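# Three arms move a roped hoop onto the other post

## Task

Get the hoop off the post it sits on and onto the second post, lying flat and encircling the loose peg standing there, with that peg still upright afterwards. The grippers cannot touch the hoop or the peg directly; instead a rope ties the hoop to a metal block on each bench, and the arms must work through those. At no moment, including while the hoop dangles, may it drop more than slightly below the top of the lower post, or the task fails. Coordinates are in the scene frame. Arm bases in metres, with heading in degrees counter-clockwise from +x: arm1 at (+0.01, +1.41, +0.97) heading -92; arm2 at (-1.43, -0.63, +0.96) heading +26; arm3 at (+1.40, -0.43, +1.05) heading +169. At the end, open the grippers and pull the arms away; the result must stay in place without any robot supporting it.

## Robot and tools

Robots: arm1, arm2 and arm3 are identical i2rt Big YAM arms, each with six revolute joints, a two-finger gripper and a wrist camera that sits above the hand and looks toward the fingertips when joints 1 and 6 are zero and the hand is level. Reach is roughly 1.0 m from the joint1 axis. Joints move at different speeds, so the hand may sweep a wide, curved path between postures. The hoop and peg cannot be grasped; you manipulate the metal blocks attached to the rope, one per bench.

Frames: one shared scene frame, origin on the floor, +z up, units metres. Bases are at arm1 (+0.01, +1.41, +0.97) heading -92 deg, arm2 (-1.43, -0.63, +0.96) heading +26 deg, arm3 (+1.40, -0.43, +1.05) heading +169 deg (headings counter-clockwise from +x). The hand point is midway between the fingertips; its z axis runs along the fingers and its y axis is the opening direction. The URDF given describes the kinematics (root base_link is the arm's foot, hand is link pinch).

Tool execute_actions: argument actions is a list holding either zero or one action. The action is an object keyed by robot name (arm1, arm2, arm3); each value has one key, joints, mapping joint names to absolute targets, not offsets. Names and ranges: joint1_rad -2.879 to 2.879 (base yaw, positive counter-clockwise from above, 0 unfolds along the base heading); joint2_rad 0 to 3.141 (shoulder, 0 = upper arm pointing back about level, positive lifts it up then forward); joint3_rad 0 to 3.019 (elbow, 0 = folded, positive opens); joint4_rad -1.692 to 1.57 (hand pitch, positive tips fingers up); joint5_rad -1.57 to 1.57 (hand sideways swing, positive to the arm's right); joint6_rad -2.094 to 2.094 (hand roll, positive clockwise seen from behind); gripper_m 0 to 0.093, the fingertip gap in metres. Done tolerances are ±0.045, 0.14, 0.09, 0.055, 0.03, 0.035 rad and ±0.003 m. You may name only some joints or some arms; every motion in the action starts at once. Omitted joints may keep pushing toward earlier targets. One action can run at most 15 s. An unknown key or out-of-range number rejects the whole call and nothing moves. Optional cameras: list of arm1_cam_wrist, arm2_cam_wrist, arm3_cam_wrist, cam_low, cam_top or all; missing/null/all gives every camera, [] gives none. An empty actions list just returns state and pictures.

Tool wait: seconds from 0 to 10; commands nothing new, returns the same as an empty action. Tool zoom_image: camera name and region [x0, y0, x1, y1] in pixels of that camera's latest full image, top-left origin, at most 504x504. Tool read_manual: section "licences" (default) returns licence text, moves nothing. Tool finished_scene: scene integer 1 or 2; ends that scene irreversibly and reports success, then gives the next scene's task. Replying without any tool call ends all remaining scenes.

Results: per-robot state including joint_positions, hand pose, joint torques (drive output in joint order, offset and noisy, nonzero in free air), and images listed in order on the pictures line. joint_status reports per joint how the last accepted action ended: off_target (resting away from target, maybe still pushing), contact_stop or time_out (holds where it stopped; a timed-out joint may keep a nearby target and keep pushing, shown under on_its_own), not_followed (a self/inter-arm collision check withheld the arm's targets; they may be retried with later actions; the gripper part still runs). on_its_own lists uncommanded behaviour; "held at" is a target, not a position. To relieve pushing, resend the joint's reported position. Tiny target changes may not move a joint. If a result reports a stop, later motion calls in the same reply are skipped.

Cameras: wrist cameras are fisheye 616x616; cam_low and cam_top are fixed room cameras, 896x504. T_world_to_cam maps scene coordinates into the camera frame (OpenCV conventions). Calibrations are approximate: a few millimetres and degrees off, more for wrist cameras because of joint reading errors.

Heat: holding loads warms motors, even while you think. MOTOR HOT appears from 85 C; at 100 C the arm drops everything (OVER-TEMPERATURE FAULT) and joints show limit_stop_at_motor_heat; resend targets afterwards. Heat partly carries into scene 2.

Avoid: arms pressing hard against each other (fails and ends the run) or hitting each other; the collision check ignores fingers, gripper housings and wrist cameras and can react late. Arms do not stop on contact and can push hard. Do not let the hoop sag below the lower post top, knock the peg over, or send anything off the work area or to the floor. Avoid drops, slips and slams. Loose items can get an occasional outside nudge.

Each tool is called after "Call:" as name(argument=value, ...), one argument or row to a line, values as JSON.

## Session

I'll start by looking at the current state.

Call:
execute_actions(
  actions=[],
)

Scene clock: 0.00 s.
Joint torques (N m, as the arm reports them, + toward a larger angle): no reading
Motor temperatures (°C, as the motors report them): arm1=[20 23 20 22 22 22] | arm2=[23 21 22 23 20 19] | arm3=[19 19 22 21 19 20]
arm1.joint_positions: joint1_rad=+0.115 joint2_rad=+0.420 joint3_rad=+1.596 joint4_rad=-1.455 joint5_rad=+0.243 joint6_rad=-0.343 gripper_m=+0.095
arm1.joint_status: not commanded
arm1.hand: x=-0.0275 y=+1.3215 z=+1.6079 quat_wxyz=(-0.288, -0.490, -0.627, +0.533) (m; scene frame)
arm2.joint_positions: joint1_rad=-0.396 joint2_rad=+0.249 joint3_rad=+1.461 joint4_rad=-1.285 joint5_rad=+0.063 joint6_rad=-0.749 gripper_m=+0.094
arm2.joint_status: not commanded
arm2.hand: x=-1.3766 y=-0.6396 z=+1.5877 quat_wxyz=(-0.628, +0.269, -0.686, +0.252) (m; scene frame)
arm3.joint_positions: joint1_rad=+0.651 joint2_rad=+0.463 joint3_rad=+1.455 joint4_rad=-1.537 joint5_rad=+0.142 joint6_rad=-0.732 gripper_m=+0.095
arm3.joint_status: not commanded
arm3.hand: x=+1.2741 y=-0.4603 z=+1.6006 quat_wxyz=(-0.126, +0.739, +0.457, -0.479) (m; scene frame)
pictures: arm1_cam_wrist, arm2_cam_wrist, arm3_cam_wrist, cam_low, cam_top
Images, in order (width x height): arm1_cam_wrist 616x616, arm2_cam_wrist 616x616, arm3_cam_wrist 616x616, cam_low 896x504, cam_top 896x504.

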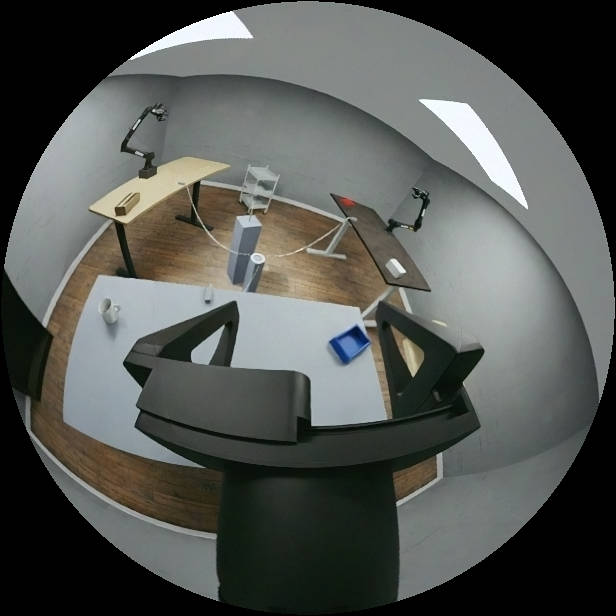

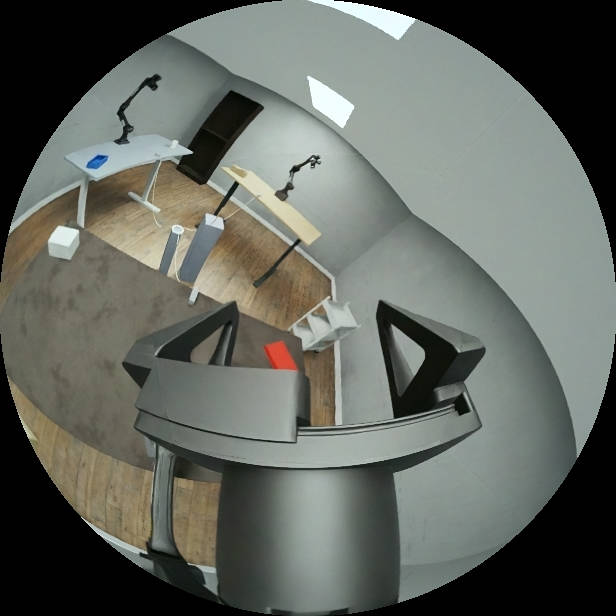

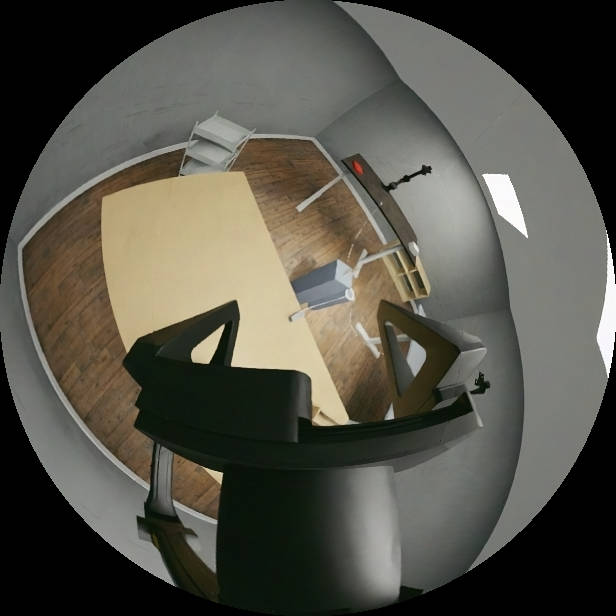

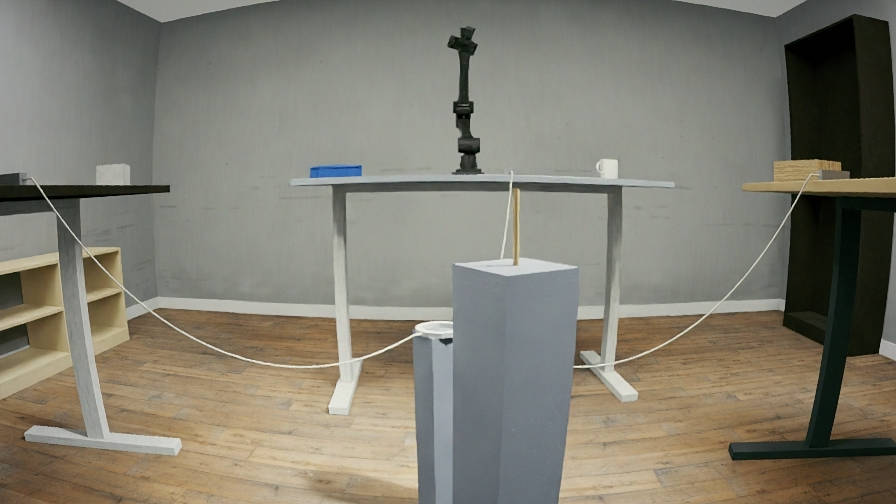

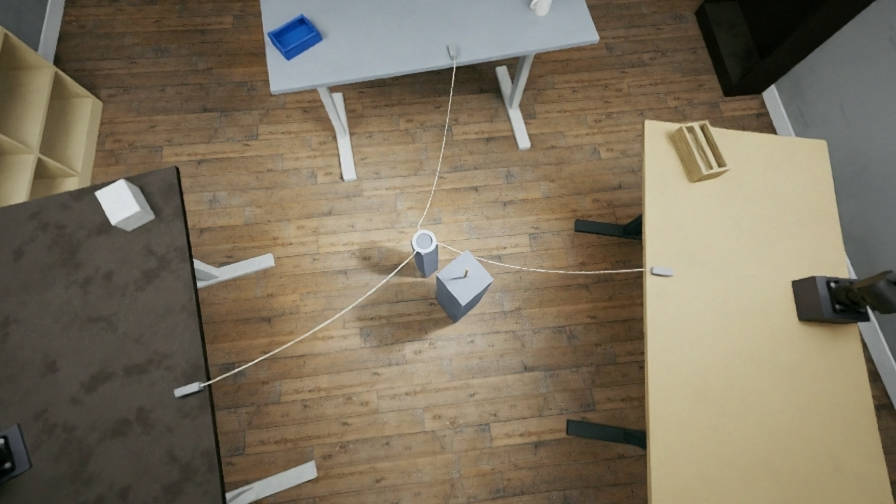

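Call:
zoom_image(
  camera="cam_top",
  region=[380, 200, 540, 340],
)

Call:
zoom_image(
  camera="cam_low",
  region=[390, 160, 610, 380],
)

Call:
zoom_image(
  camera="cam_top",
  region=[620, 240, 700, 300],
)

Call:
zoom_image(
  camera="cam_top",
  region=[150, 360, 230, 420],
)

Call:
zoom_image(
  camera="cam_top",
  region=[410, 20, 490, 80],
)

Region (380, 200, 540, 340) of cam_top's 896x504 image, scaled by 3.150, with more detail than that image has; it fills the top 441 rows of this view, and the rest is white.

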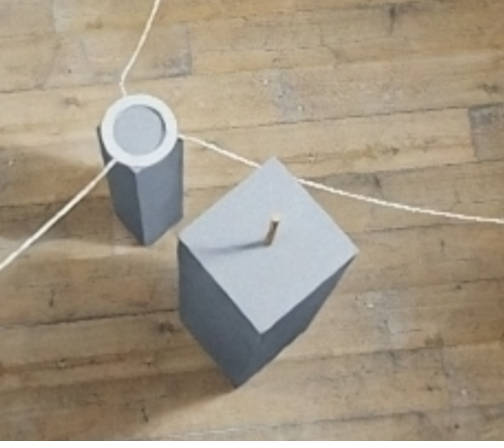

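Region (390, 160, 610, 380) of cam_low's 896x504 image, scaled by 2.291, with more detail than that image has.

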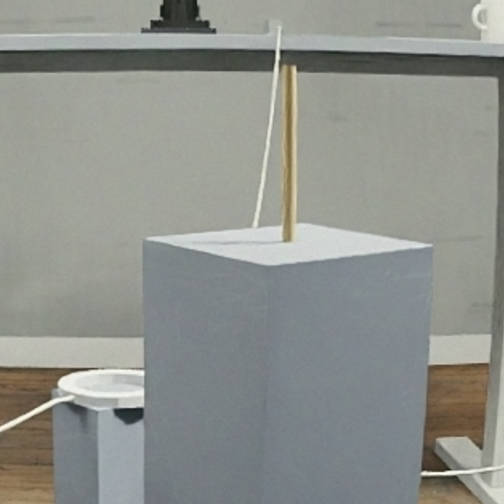

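Region (620, 240, 700, 300) of cam_top's 896x504 image, scaled by 6.300, with more detail than that image has; it fills the top 378 rows of this view, and the rest is white.

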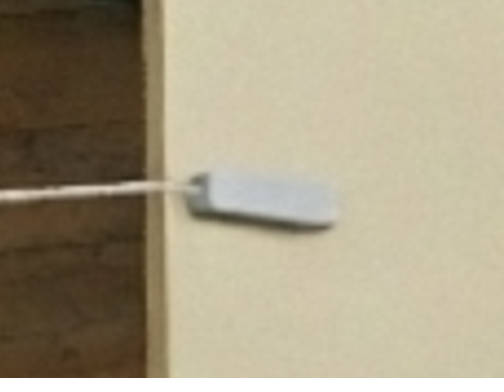

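Region (150, 360, 230, 420) of cam_top's 896x504 image, scaled by 6.300, with more detail than that image has; it fills the top 378 rows of this view, and the rest is white.

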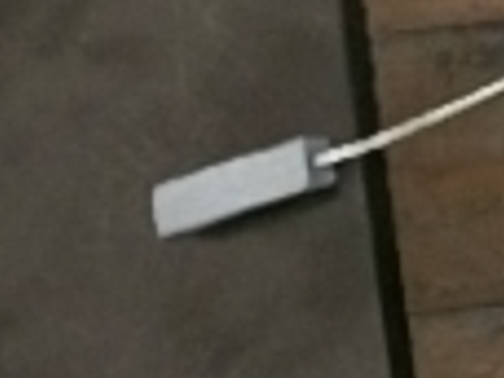

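Region (410, 20, 490, 80) of cam_top's 896x504 image, scaled by 6.300, with more detail than that image has; it fills the top 378 rows of this view, and the rest is white.

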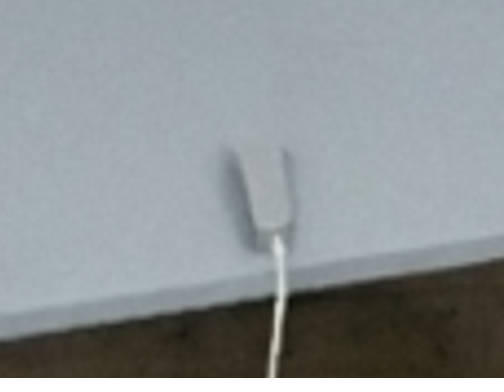

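Call:
zoom_image(
  camera="cam_low",
  region=[736, 140, 896, 220],
)

Call:
zoom_image(
  camera="cam_low",
  region=[0, 140, 180, 230],
)

Call:
zoom_image(
  camera="cam_low",
  region=[430, 120, 550, 200],
)

Region (736, 140, 896, 220) of cam_low's 896x504 image, scaled by 3.150, with more detail than that image has.

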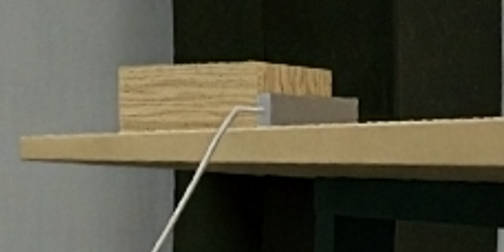

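Region (0, 140, 180, 230) of cam_low's 896x504 image, scaled by 2.800, with more detail than that image has.

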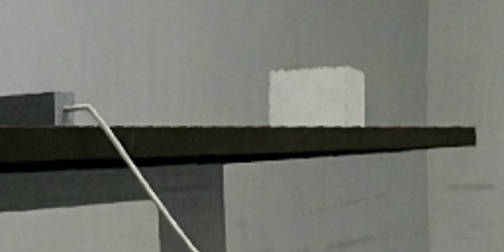

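Region (430, 120, 550, 200) of cam_low's 896x504 image, scaled by 4.200, with more detail than that image has.

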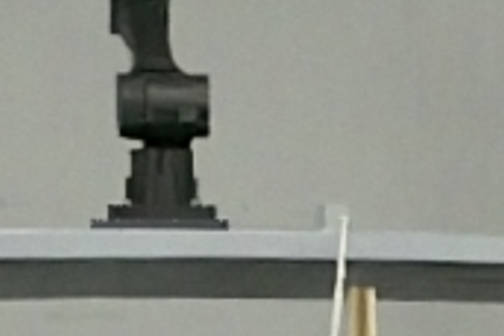

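Call:
zoom_image(
  camera="arm3_cam_wrist",
  region=[260, 250, 380, 350],
)

Call:
zoom_image(
  camera="arm1_cam_wrist",
  region=[170, 200, 290, 320],
)

Call:
zoom_image(
  camera="arm2_cam_wrist",
  region=[130, 140, 270, 320],
)

Region (260, 250, 380, 350) of arm3_cam_wrist's 616x616 image, scaled by 4.200, with more detail than that image has.

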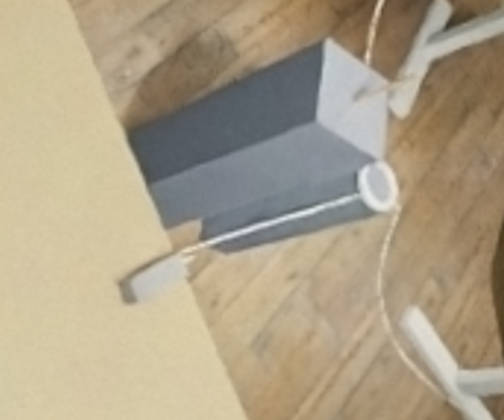

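Region (170, 200, 290, 320) of arm1_cam_wrist's 616x616 image, scaled by 4.200, with more detail than that image has.

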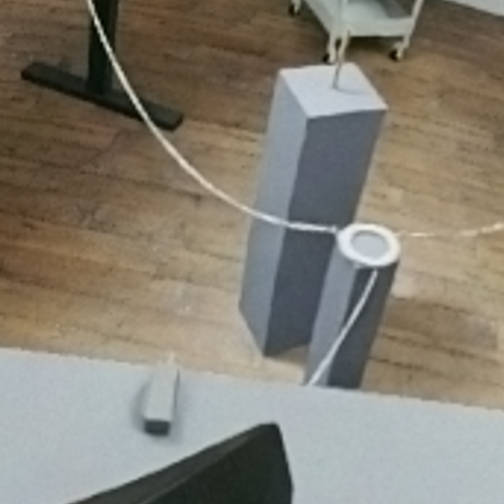

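Region (130, 140, 270, 320) of arm2_cam_wrist's 616x616 image, scaled by 2.800, with more detail than that image has.

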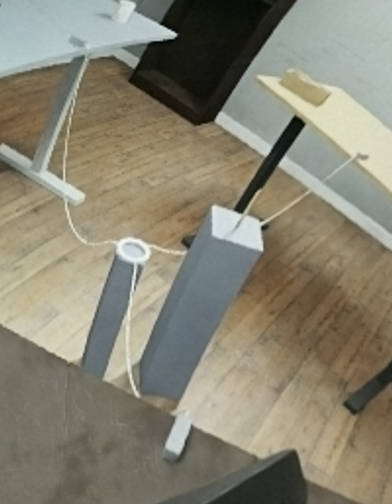

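Call:
execute_actions(
  actions=[
    {"arm1":{"joints":{"joint1_rad":0.275,"joint2_rad":1.895,"joint3_rad":1.639,"joint4_rad":-1.315,"joint5_rad":0,"joint6_rad":0,"gripper_m":0.09}},"arm2":{"joints":{"joint1_rad":-0.209,"joint2_rad":1.839,"joint3_rad":1.575,"joint4_rad":-1.307,"joint5_rad":0,"joint6_rad":0,"gripper_m":0.09}},"arm3":{"joints":{"joint1_rad":-0.09,"joint2_rad":1.9545,"joint3_rad":1.5305,"joint4_rad":-1.147,"joint5_rad":0,"joint6_rad":0,"gripper_m":0.09}}},
  ],
)

Scene clock: 76.10 s.
Joint torques (N m, as the arm reports them, + toward a larger angle): arm1=[  1.21 -16.2    8.36   0.97  -0.06   0.17] | arm2=[  0.07 -19.35   9.35  -0.08  -0.17   0.14] | arm3=[  0.47 -18.99   9.33   0.53  -0.01   0.1 ]
Motor temperatures (°C, as the motors report them): arm1=[20 24 24 23 22 22] | arm2=[23 23 26 23 20 19] | arm3=[19 20 26 21 19 20]
arm1.joint_positions: joint1_rad=+0.273 joint2_rad=+1.892 joint3_rad=+1.627 joint4_rad=-1.327 joint5_rad=+0.004 joint6_rad=-0.008 gripper_m=+0.090
arm1.joint_status: all done
arm1.hand: x=+0.1430 y=+0.8538 z=+1.0972 quat_wxyz=(+0.010, -0.613, -0.790, -0.005) (m; scene frame)
arm2.joint_positions: joint1_rad=-0.211 joint2_rad=+1.852 joint3_rad=+1.556 joint4_rad=-1.299 joint5_rad=+0.004 joint6_rad=-0.012 gripper_m=+0.090
arm2.joint_status: all done
arm2.hand: x=-0.8974 y=-0.5016 z=+1.0711 quat_wxyz=(+0.017, +0.126, -0.992, +0.003) (m; scene frame)
arm3.joint_positions: joint1_rad=-0.095 joint2_rad=+1.965 joint3_rad=+1.511 joint4_rad=-1.155 joint5_rad=-0.001 joint6_rad=-0.011 gripper_m=+0.090
arm3.joint_status: all done
arm3.hand: x=+0.8611 y=-0.2682 z=+1.0872 quat_wxyz=(+0.007, +0.990, -0.138, +0.018) (m; scene frame)
pictures: arm1_cam_wrist, arm2_cam_wrist, arm3_cam_wrist, cam_low, cam_top
camera_calibration (this result's frames):
arm1_cam_wrist: T_world_to_cam=[[-0.967539, -0.252233, 0.0156986, 0.33312], [-0.193358, 0.778835, 0.596681, -1.2887], [-0.162729, 0.574277, -0.802325, 0.535029], [0, 0, 0, 1]] pos_world=[0.160191, 0.780454, 1.19298]
arm2_cam_wrist: T_world_to_cam=[[0.246855, -0.969035, 0.00579408, -0.272922], [-0.76611, -0.191493, 0.61352, -1.43374], [-0.593412, -0.155889, -0.789658, 0.35883], [0, 0, 0, 1]] pos_world=[-0.818099, -0.483085, 1.16456]
arm3_cam_wrist: T_world_to_cam=[[0.278286, 0.960201, -0.0239045, 0.0469019], [0.760237, -0.204985, 0.616459, -1.37351], [0.587024, -0.189725, -0.787024, 0.426418], [0, 0, 0, 1]] pos_world=[0.780826, -0.245683, 1.18344]
Images, in order (width x height): arm1_cam_wrist 616x616, arm2_cam_wrist 616x616, arm3_cam_wrist 616x616, cam_low 896x504, cam_top 896x504.

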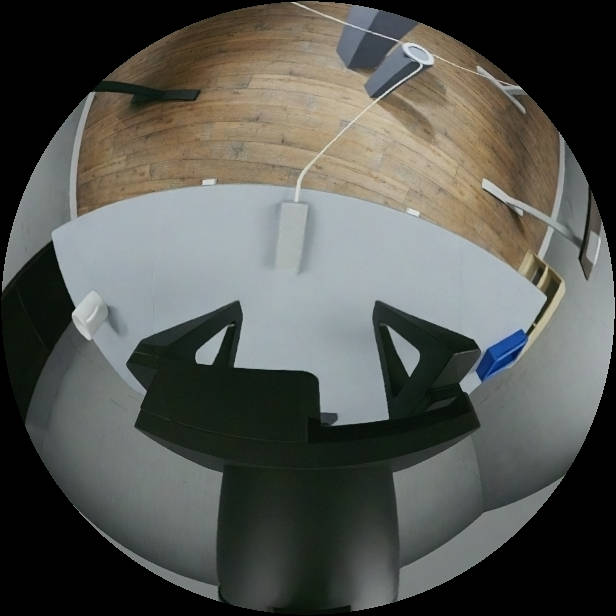

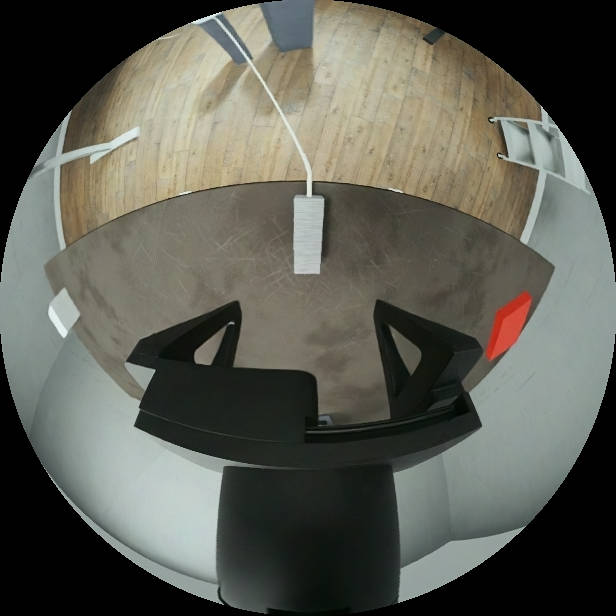

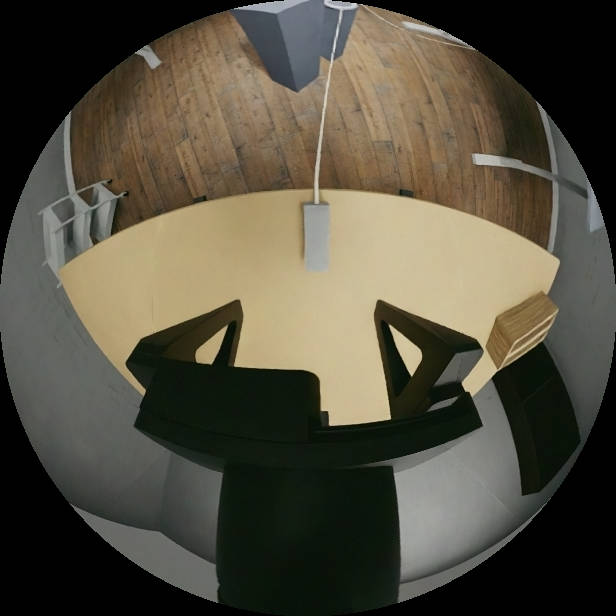

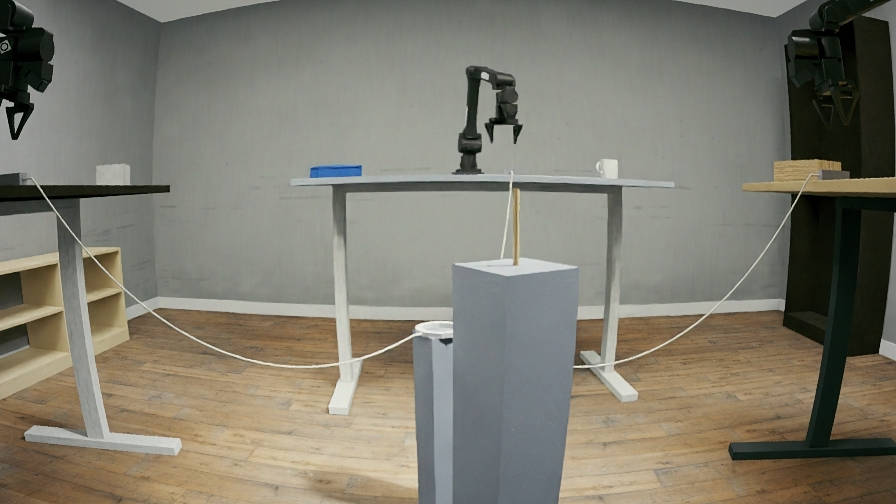

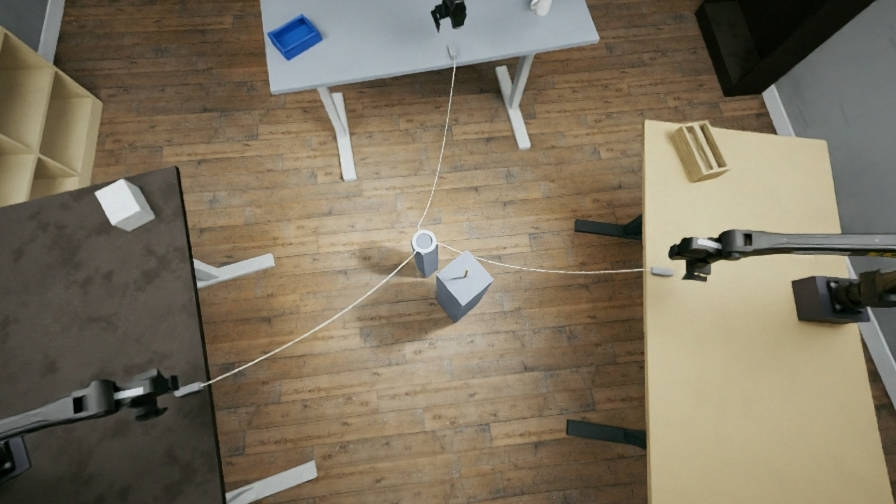

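Call:
zoom_image(
  camera="arm1_cam_wrist",
  region=[240, 170, 380, 310],
)

Call:
zoom_image(
  camera="arm2_cam_wrist",
  region=[240, 170, 380, 310],
)

Call:
zoom_image(
  camera="arm3_cam_wrist",
  region=[240, 170, 380, 310],
)

Call:
zoom_image(
  camera="cam_low",
  region=[450, 100, 570, 200],
)

Region (240, 170, 380, 310) of arm1_cam_wrist's 616x616 image, scaled by 3.600, with more detail than that image has.

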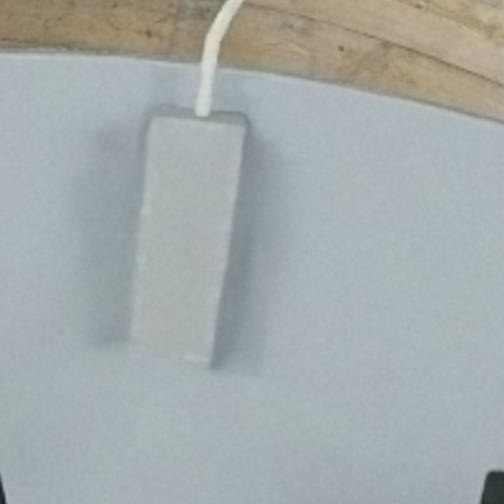

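Region (240, 170, 380, 310) of arm2_cam_wrist's 616x616 image, scaled by 3.600, with more detail than that image has.

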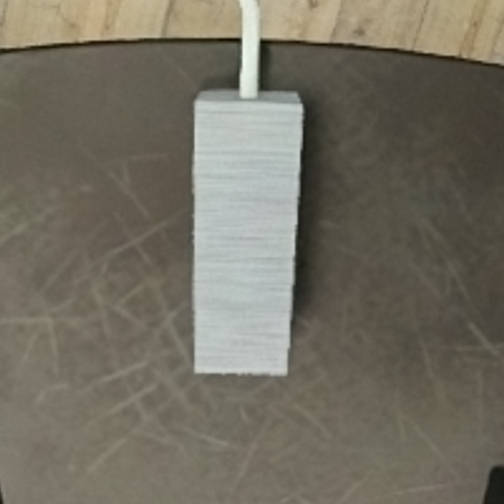

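Region (240, 170, 380, 310) of arm3_cam_wrist's 616x616 image, scaled by 3.600, with more detail than that image has.

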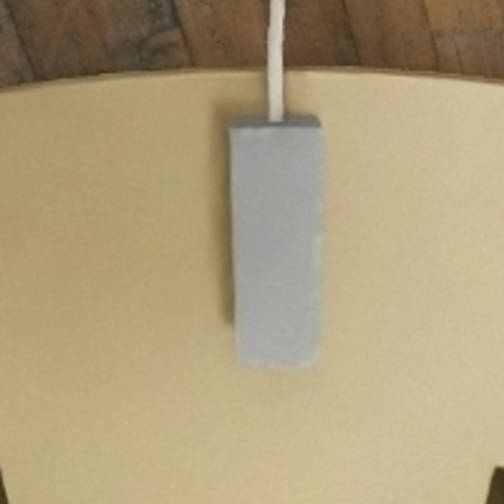

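Region (450, 100, 570, 200) of cam_low's 896x504 image, scaled by 4.200, with more detail than that image has.

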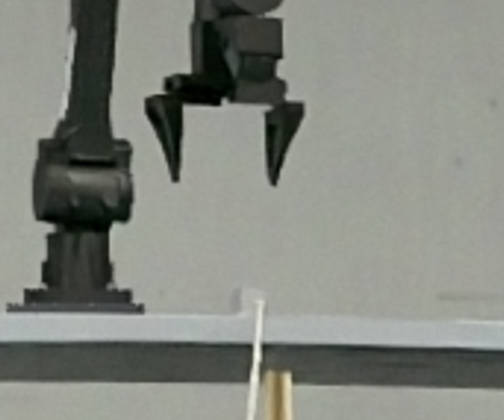

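Call:
execute_actions(
  actions=[
    {"arm1":{"joints":{"joint1_rad":0.302,"joint2_rad":1.985,"joint3_rad":1.55,"joint4_rad":-1.117,"joint6_rad":0.14,"gripper_m":0.075}},"arm2":{"joints":{"joint1_rad":-0.212,"joint2_rad":1.94,"joint3_rad":1.55,"joint4_rad":-1.155,"gripper_m":0.075}},"arm3":{"joints":{"joint1_rad":-0.102,"joint2_rad":2.065,"joint3_rad":1.463,"joint4_rad":-0.935,"gripper_m":0.075}}},
  ],
  cameras=["arm1_cam_wrist","arm2_cam_wrist","arm3_cam_wrist","cam_low"],
)

Scene clock: 107.77 s.
Joint torques (N m, as the arm reports them, + toward a larger angle): arm1=[  1.05 -17.82   7.55   1.2   -0.03   0.19] | arm2=[ -0.19 -20.98   8.38   0.84  -0.17   0.14] | arm3=[ -0.41 -20.7    8.32   0.9   -0.01   0.1 ]
Motor temperatures (°C, as the motors report them): arm1=[20 29 27 23 22 22] | arm2=[23 26 30 23 20 19] | arm3=[19 25 28 21 19 20]
arm1.joint_positions: joint1_rad=+0.302 joint2_rad=+1.992 joint3_rad=+1.542 joint4_rad=-1.137 joint5_rad=+0.003 joint6_rad=+0.132 gripper_m=+0.075
arm1.joint_status: all done
arm1.hand: x=+0.1615 y=+0.8491 z=+1.0109 quat_wxyz=(+0.008, -0.656, -0.755, -0.003) (m; scene frame)
arm2.joint_positions: joint1_rad=-0.211 joint2_rad=+1.957 joint3_rad=+1.538 joint4_rad=-1.169 joint5_rad=+0.004 joint6_rad=-0.012 gripper_m=+0.075
arm2.joint_status: all done
arm2.hand: x=-0.8782 y=-0.4968 z=+1.0074 quat_wxyz=(+0.014, +0.126, -0.992, +0.003) (m; scene frame)
arm3.joint_positions: joint1_rad=-0.095 joint2_rad=+2.085 joint3_rad=+1.447 joint4_rad=-0.950 joint5_rad=-0.001 joint6_rad=-0.011 gripper_m=+0.075
arm3.joint_status: all done
arm3.hand: x=+0.8553 y=-0.2672 z=+0.9994 quat_wxyz=(+0.006, +0.990, -0.138, +0.009) (m; scene frame)
pictures: arm1_cam_wrist, arm2_cam_wrist, arm3_cam_wrist, cam_low
camera_calibration (this result's frames):
arm1_cam_wrist: T_world_to_cam=[[-0.989458, -0.14379, 0.0172277, 0.261164], [-0.10578, 0.798852, 0.592154, -1.25651], [-0.0989079, 0.584089, -0.805641, 0.456189], [0, 0, 0, 1]] pos_world=[0.170618, 0.774859, 1.10707]
arm2_cam_wrist: T_world_to_cam=[[0.246802, -0.969048, 0.00586227, -0.272751], [-0.770411, -0.192535, 0.60778, -1.37754], [-0.587839, -0.154518, -0.794084, 0.330672], [0, 0, 0, 1]] pos_world=[-0.799577, -0.47844, 1.10142]
arm3_cam_wrist: T_world_to_cam=[[0.278343, 0.960187, -0.0237876, 0.0452691], [0.7717, -0.208821, 0.600727, -1.30996], [0.571843, -0.185565, -0.7991, 0.387029], [0, 0, 0, 1]] pos_world=[0.776977, -0.245196, 1.09728]
Images, in order (width x height): arm1_cam_wrist 616x616, arm2_cam_wrist 616x616, arm3_cam_wrist 616x616, cam_low 896x504.

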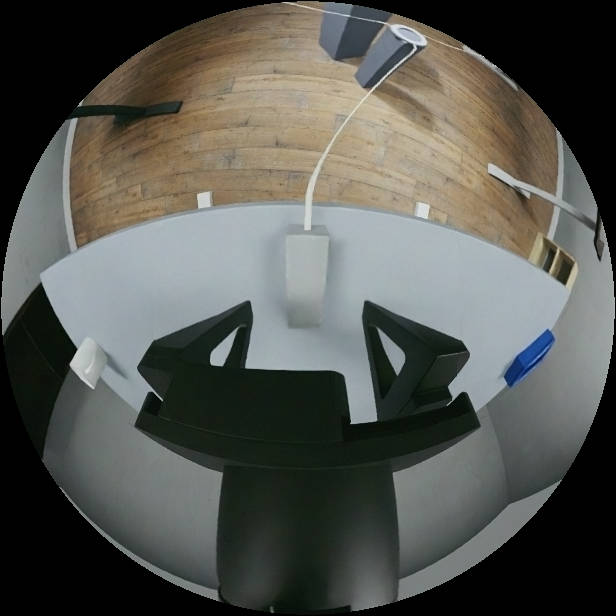

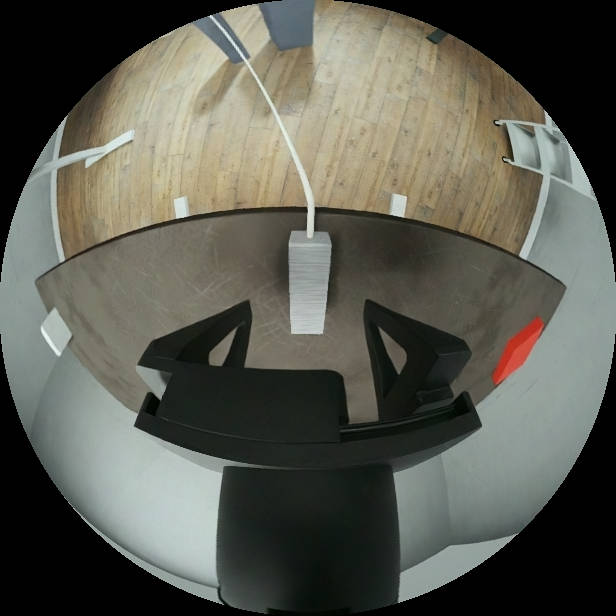

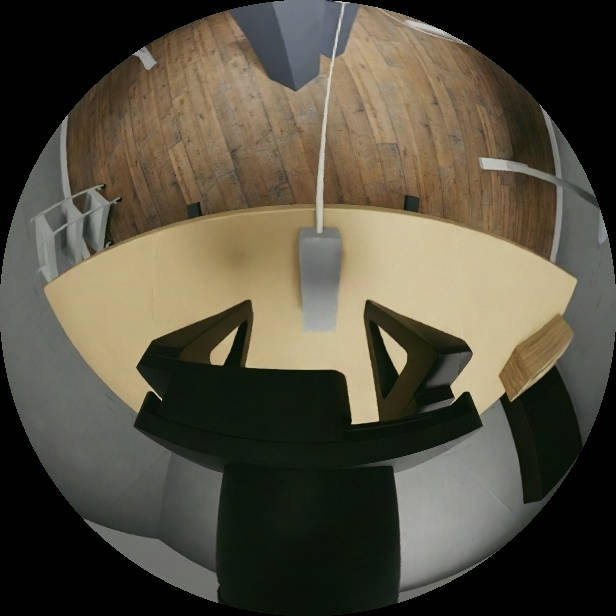

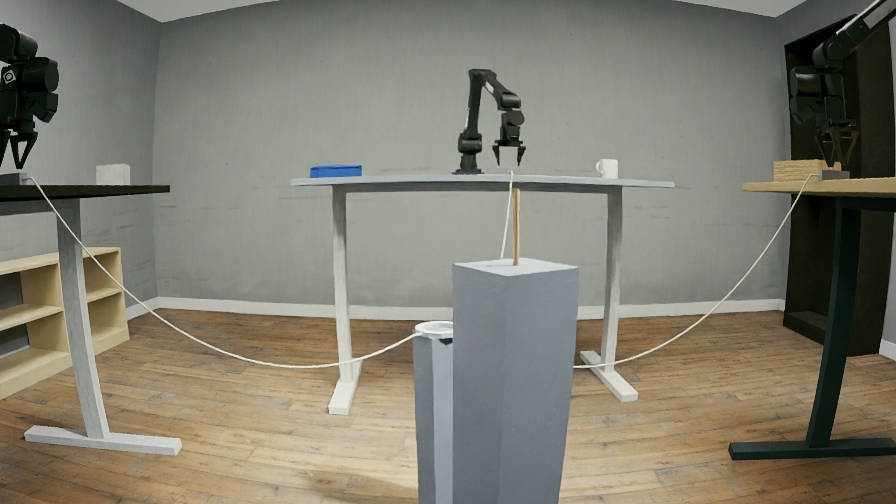

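Call:
zoom_image(
  camera="cam_low",
  region=[480, 130, 540, 190],
)

Call:
zoom_image(
  camera="cam_low",
  region=[790, 120, 880, 200],
)

Call:
zoom_image(
  camera="cam_low",
  region=[0, 120, 90, 200],
)

Region (480, 130, 540, 190) of cam_low's 896x504 image, scaled by 8.400, with more detail than that image has.

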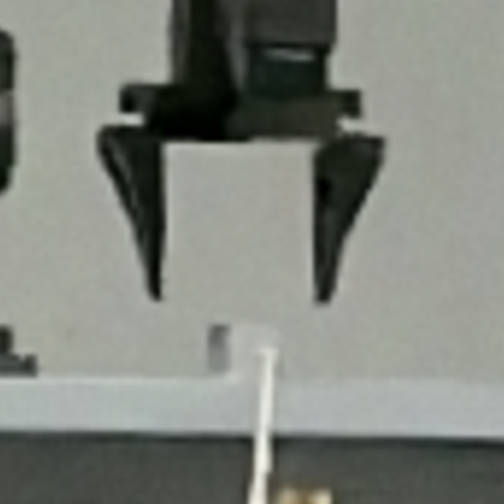

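Region (790, 120, 880, 200) of cam_low's 896x504 image, scaled by 5.600, with more detail than that image has.

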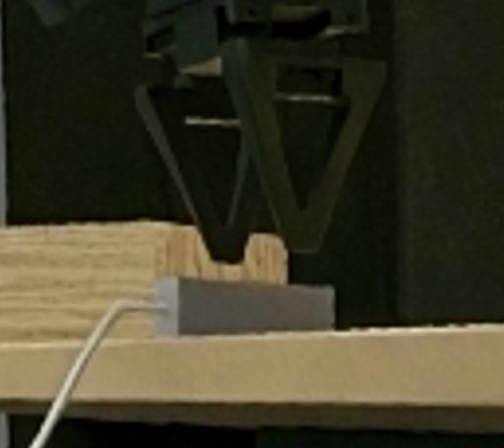

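Region (0, 120, 90, 200) of cam_low's 896x504 image, scaled by 5.600, with more detail than that image has.

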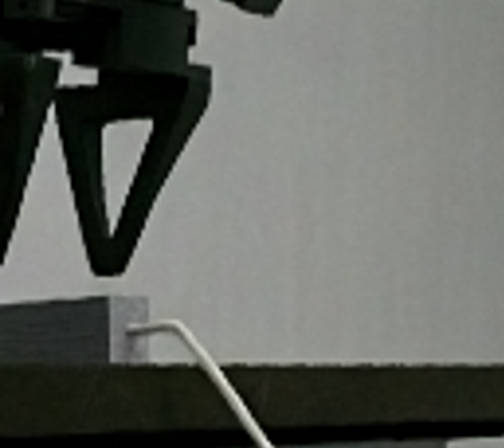

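Call:
execute_actions(
  actions=[
    {"arm1":{"joints":{"joint2_rad":2.018,"joint3_rad":1.52,"joint4_rad":-1.051}},"arm2":{"joints":{"joint2_rad":1.971,"joint3_rad":1.516,"joint4_rad":-1.088}},"arm3":{"joints":{"joint1_rad":-0.12,"joint2_rad":2.11,"joint3_rad":1.449,"joint4_rad":-0.874}}},
  ],
  cameras=["arm3_cam_wrist","cam_low"],
)

Call:
zoom_image(
  camera="cam_low",
  region=[480, 130, 540, 190],
)

Call:
zoom_image(
  camera="cam_low",
  region=[790, 120, 880, 200],
)

Call:
zoom_image(
  camera="cam_low",
  region=[0, 120, 90, 200],
)

Scene clock: 120.37 s.
Joint torques (N m, as the arm reports them, + toward a larger angle): arm1=[  0.98 -15.53   6.74   1.32  -0.03   0.18] | arm2=[ -0.18 -19.26   7.6    0.91  -0.17   0.14] | arm3=[ -0.55 -18.35   7.12   1.    -0.01   0.1 ]
Motor temperatures (°C, as the motors report them): arm1=[20 30 27 23 22 22] | arm2=[23 27 30 23 20 19] | arm3=[19 26 28 21 19 20]
arm1.joint_positions: joint1_rad=+0.302 joint2_rad=+1.998 joint3_rad=+1.524 joint4_rad=-1.071 joint5_rad=+0.003 joint6_rad=+0.132 gripper_m=+0.075
arm1.joint_status: all done
arm1.hand: x=+0.1636 y=+0.8415 z=+1.0014 quat_wxyz=(-0.009, -0.656, -0.755, +0.008) (m; scene frame)
arm2.joint_positions: joint1_rad=-0.211 joint2_rad=+1.969 joint3_rad=+1.513 joint4_rad=-1.102 joint5_rad=+0.004 joint6_rad=-0.012 gripper_m=+0.075
arm2.joint_status: all done
arm2.hand: x=-0.8737 y=-0.4957 z=+0.9917 quat_wxyz=(-0.001, +0.126, -0.992, +0.001) (m; scene frame)
arm3.joint_positions: joint1_rad=-0.108 joint2_rad=+2.103 joint3_rad=+1.446 joint4_rad=-0.891 joint5_rad=-0.001 joint6_rad=-0.011 gripper_m=+0.075
arm3.joint_status: all done
arm3.hand: x=+0.8471 y=-0.2573 z=+0.9891 quat_wxyz=(+0.002, +0.989, -0.144, -0.011) (m; scene frame)
pictures: arm3_cam_wrist, cam_low
camera_calibration (this result's frames):
arm3_cam_wrist: T_world_to_cam=[[0.289789, 0.956801, -0.0235499, 0.0269371], [0.791463, -0.225732, 0.568006, -1.28404], [0.538152, -0.183241, -0.822687, 0.437839], [0, 0, 0, 1]] pos_world=[0.772837, -0.235392, 1.09018]
Images, in order (width x height): arm3_cam_wrist 616x616, cam_low 896x504.

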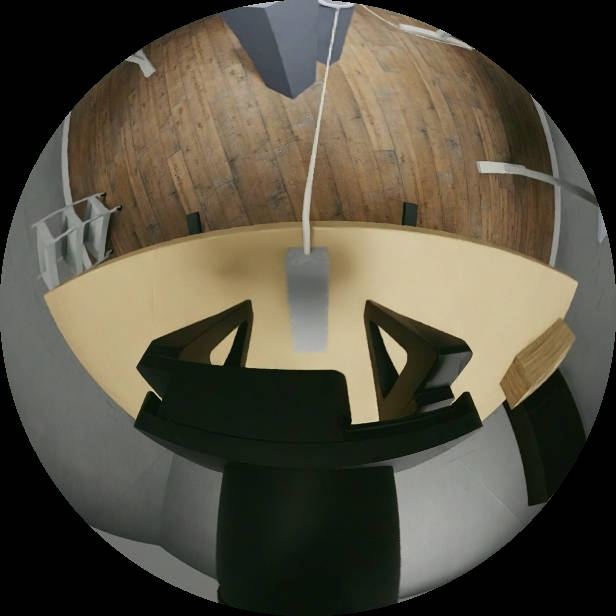

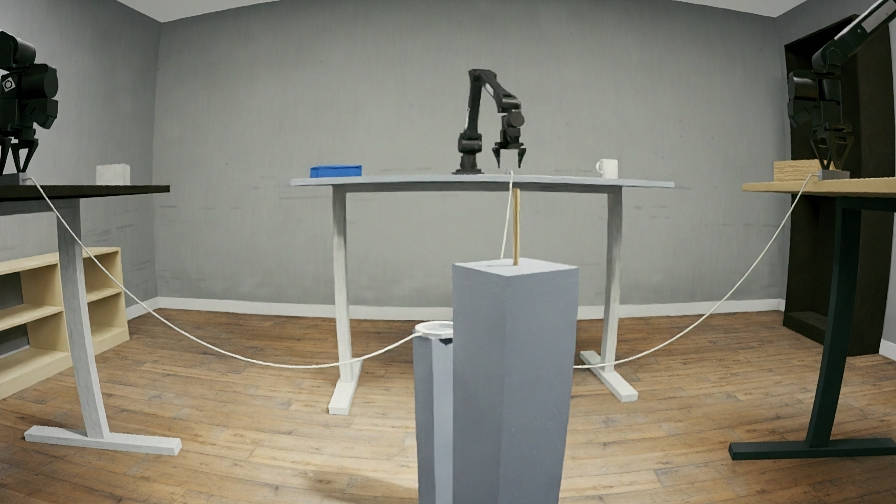

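Region (480, 130, 540, 190) of cam_low's 896x504 image, scaled by 8.400, with more detail than that image has.

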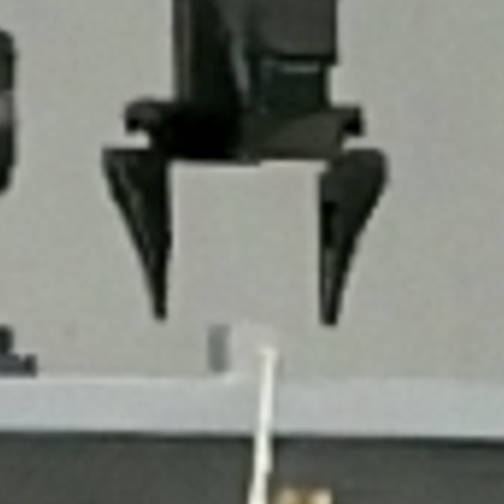

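Region (790, 120, 880, 200) of cam_low's 896x504 image, scaled by 5.600, with more detail than that image has.

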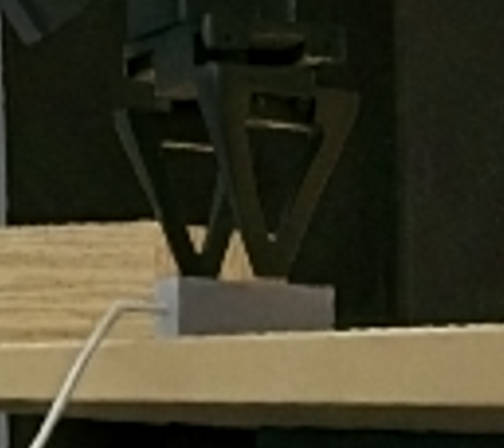

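Region (0, 120, 90, 200) of cam_low's 896x504 image, scaled by 5.600, with more detail than that image has.

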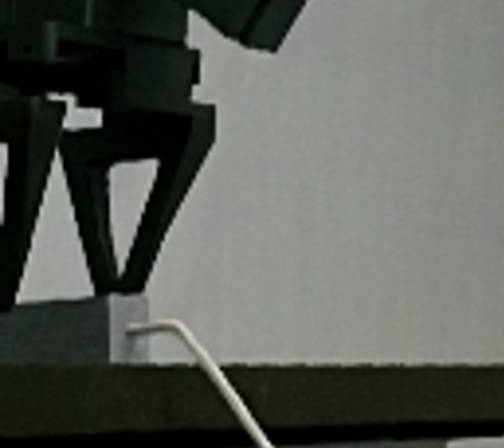

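Call:
execute_actions(
  actions=[
    {"arm1":{"joints":{"joint2_rad":2.046,"joint3_rad":1.507}},"arm2":{"joints":{"joint2_rad":1.991,"joint3_rad":1.506}},"arm3":{"joints":{"joint2_rad":2.139,"joint3_rad":1.436}}},
  ],
  cameras=["cam_low"],
)

Call:
zoom_image(
  camera="cam_low",
  region=[480, 130, 540, 190],
)

Call:
zoom_image(
  camera="cam_low",
  region=[790, 120, 880, 200],
)

Call:
zoom_image(
  camera="cam_low",
  region=[0, 120, 90, 200],
)

Scene clock: 126.17 s.
Joint torques (N m, as the arm reports them, + toward a larger angle): arm1=[  1.04 -16.01   6.72   1.22  -0.02   0.17] | arm2=[ -0.03 -19.19   7.43   0.81  -0.16   0.13] | arm3=[ -0.74 -19.02   7.11   0.83  -0.03   0.1 ]
Motor temperatures (°C, as the motors report them): arm1=[20 30 27 23 22 22] | arm2=[23 27 29 23 20 19] | arm3=[19 26 27 21 19 20]
arm1.joint_positions: joint1_rad=+0.302 joint2_rad=+2.032 joint3_rad=+1.507 joint4_rad=-1.070 joint5_rad=+0.003 joint6_rad=+0.132 gripper_m=+0.075
arm1.joint_status: all done
arm1.hand: x=+0.1608 y=+0.8518 z=+0.9769 quat_wxyz=(+0.011, -0.656, -0.755, -0.005) (m; scene frame)
arm2.joint_positions: joint1_rad=-0.211 joint2_rad=+1.990 joint3_rad=+1.503 joint4_rad=-1.102 joint5_rad=+0.004 joint6_rad=-0.012 gripper_m=+0.075
arm2.joint_status: all done
arm2.hand: x=-0.8797 y=-0.4971 z=+0.9770 quat_wxyz=(+0.014, +0.126, -0.992, +0.003) (m; scene frame)
arm3.joint_positions: joint1_rad=-0.108 joint2_rad=+2.138 joint3_rad=+1.429 joint4_rad=-0.889 joint5_rad=-0.001 joint6_rad=-0.011 gripper_m=+0.075
arm3.joint_status: all done
arm3.hand: x=+0.8610 y=-0.2618 z=+0.9652 quat_wxyz=(+0.006, +0.989, -0.144, +0.013) (m; scene frame)
pictures: cam_low
Images, in order (width x height): cam_low 896x504.

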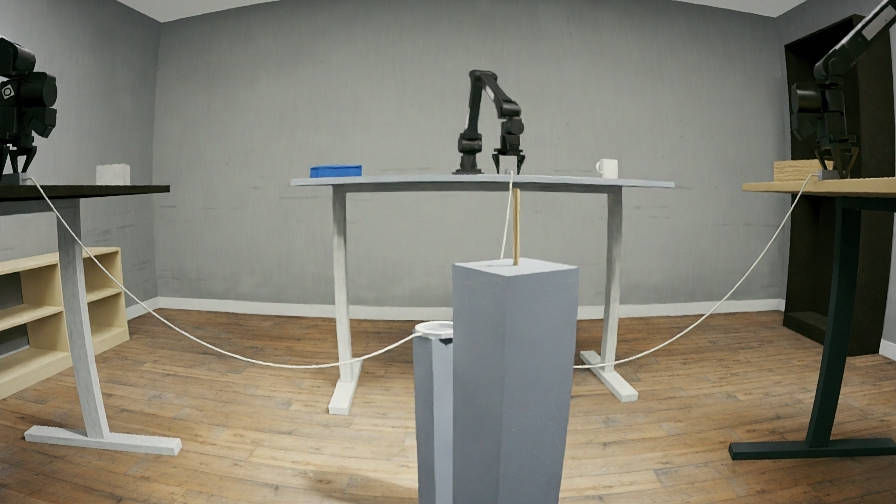

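Region (480, 130, 540, 190) of cam_low's 896x504 image, scaled by 8.400, with more detail than that image has.

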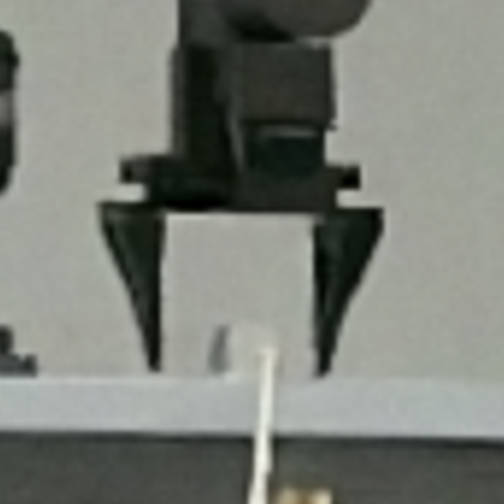

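Region (790, 120, 880, 200) of cam_low's 896x504 image, scaled by 5.600, with more detail than that image has.

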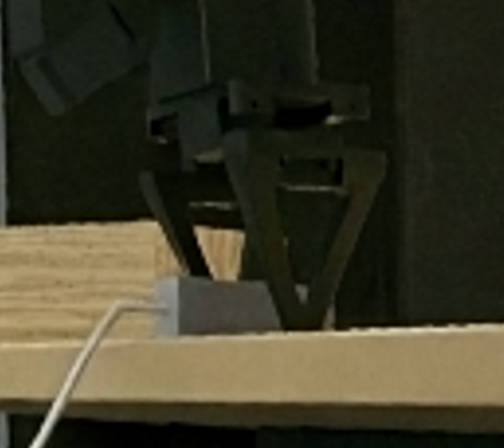

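Region (0, 120, 90, 200) of cam_low's 896x504 image, scaled by 5.600, with more detail than that image has.

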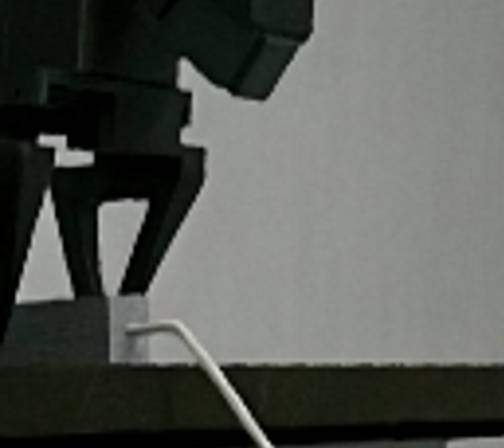

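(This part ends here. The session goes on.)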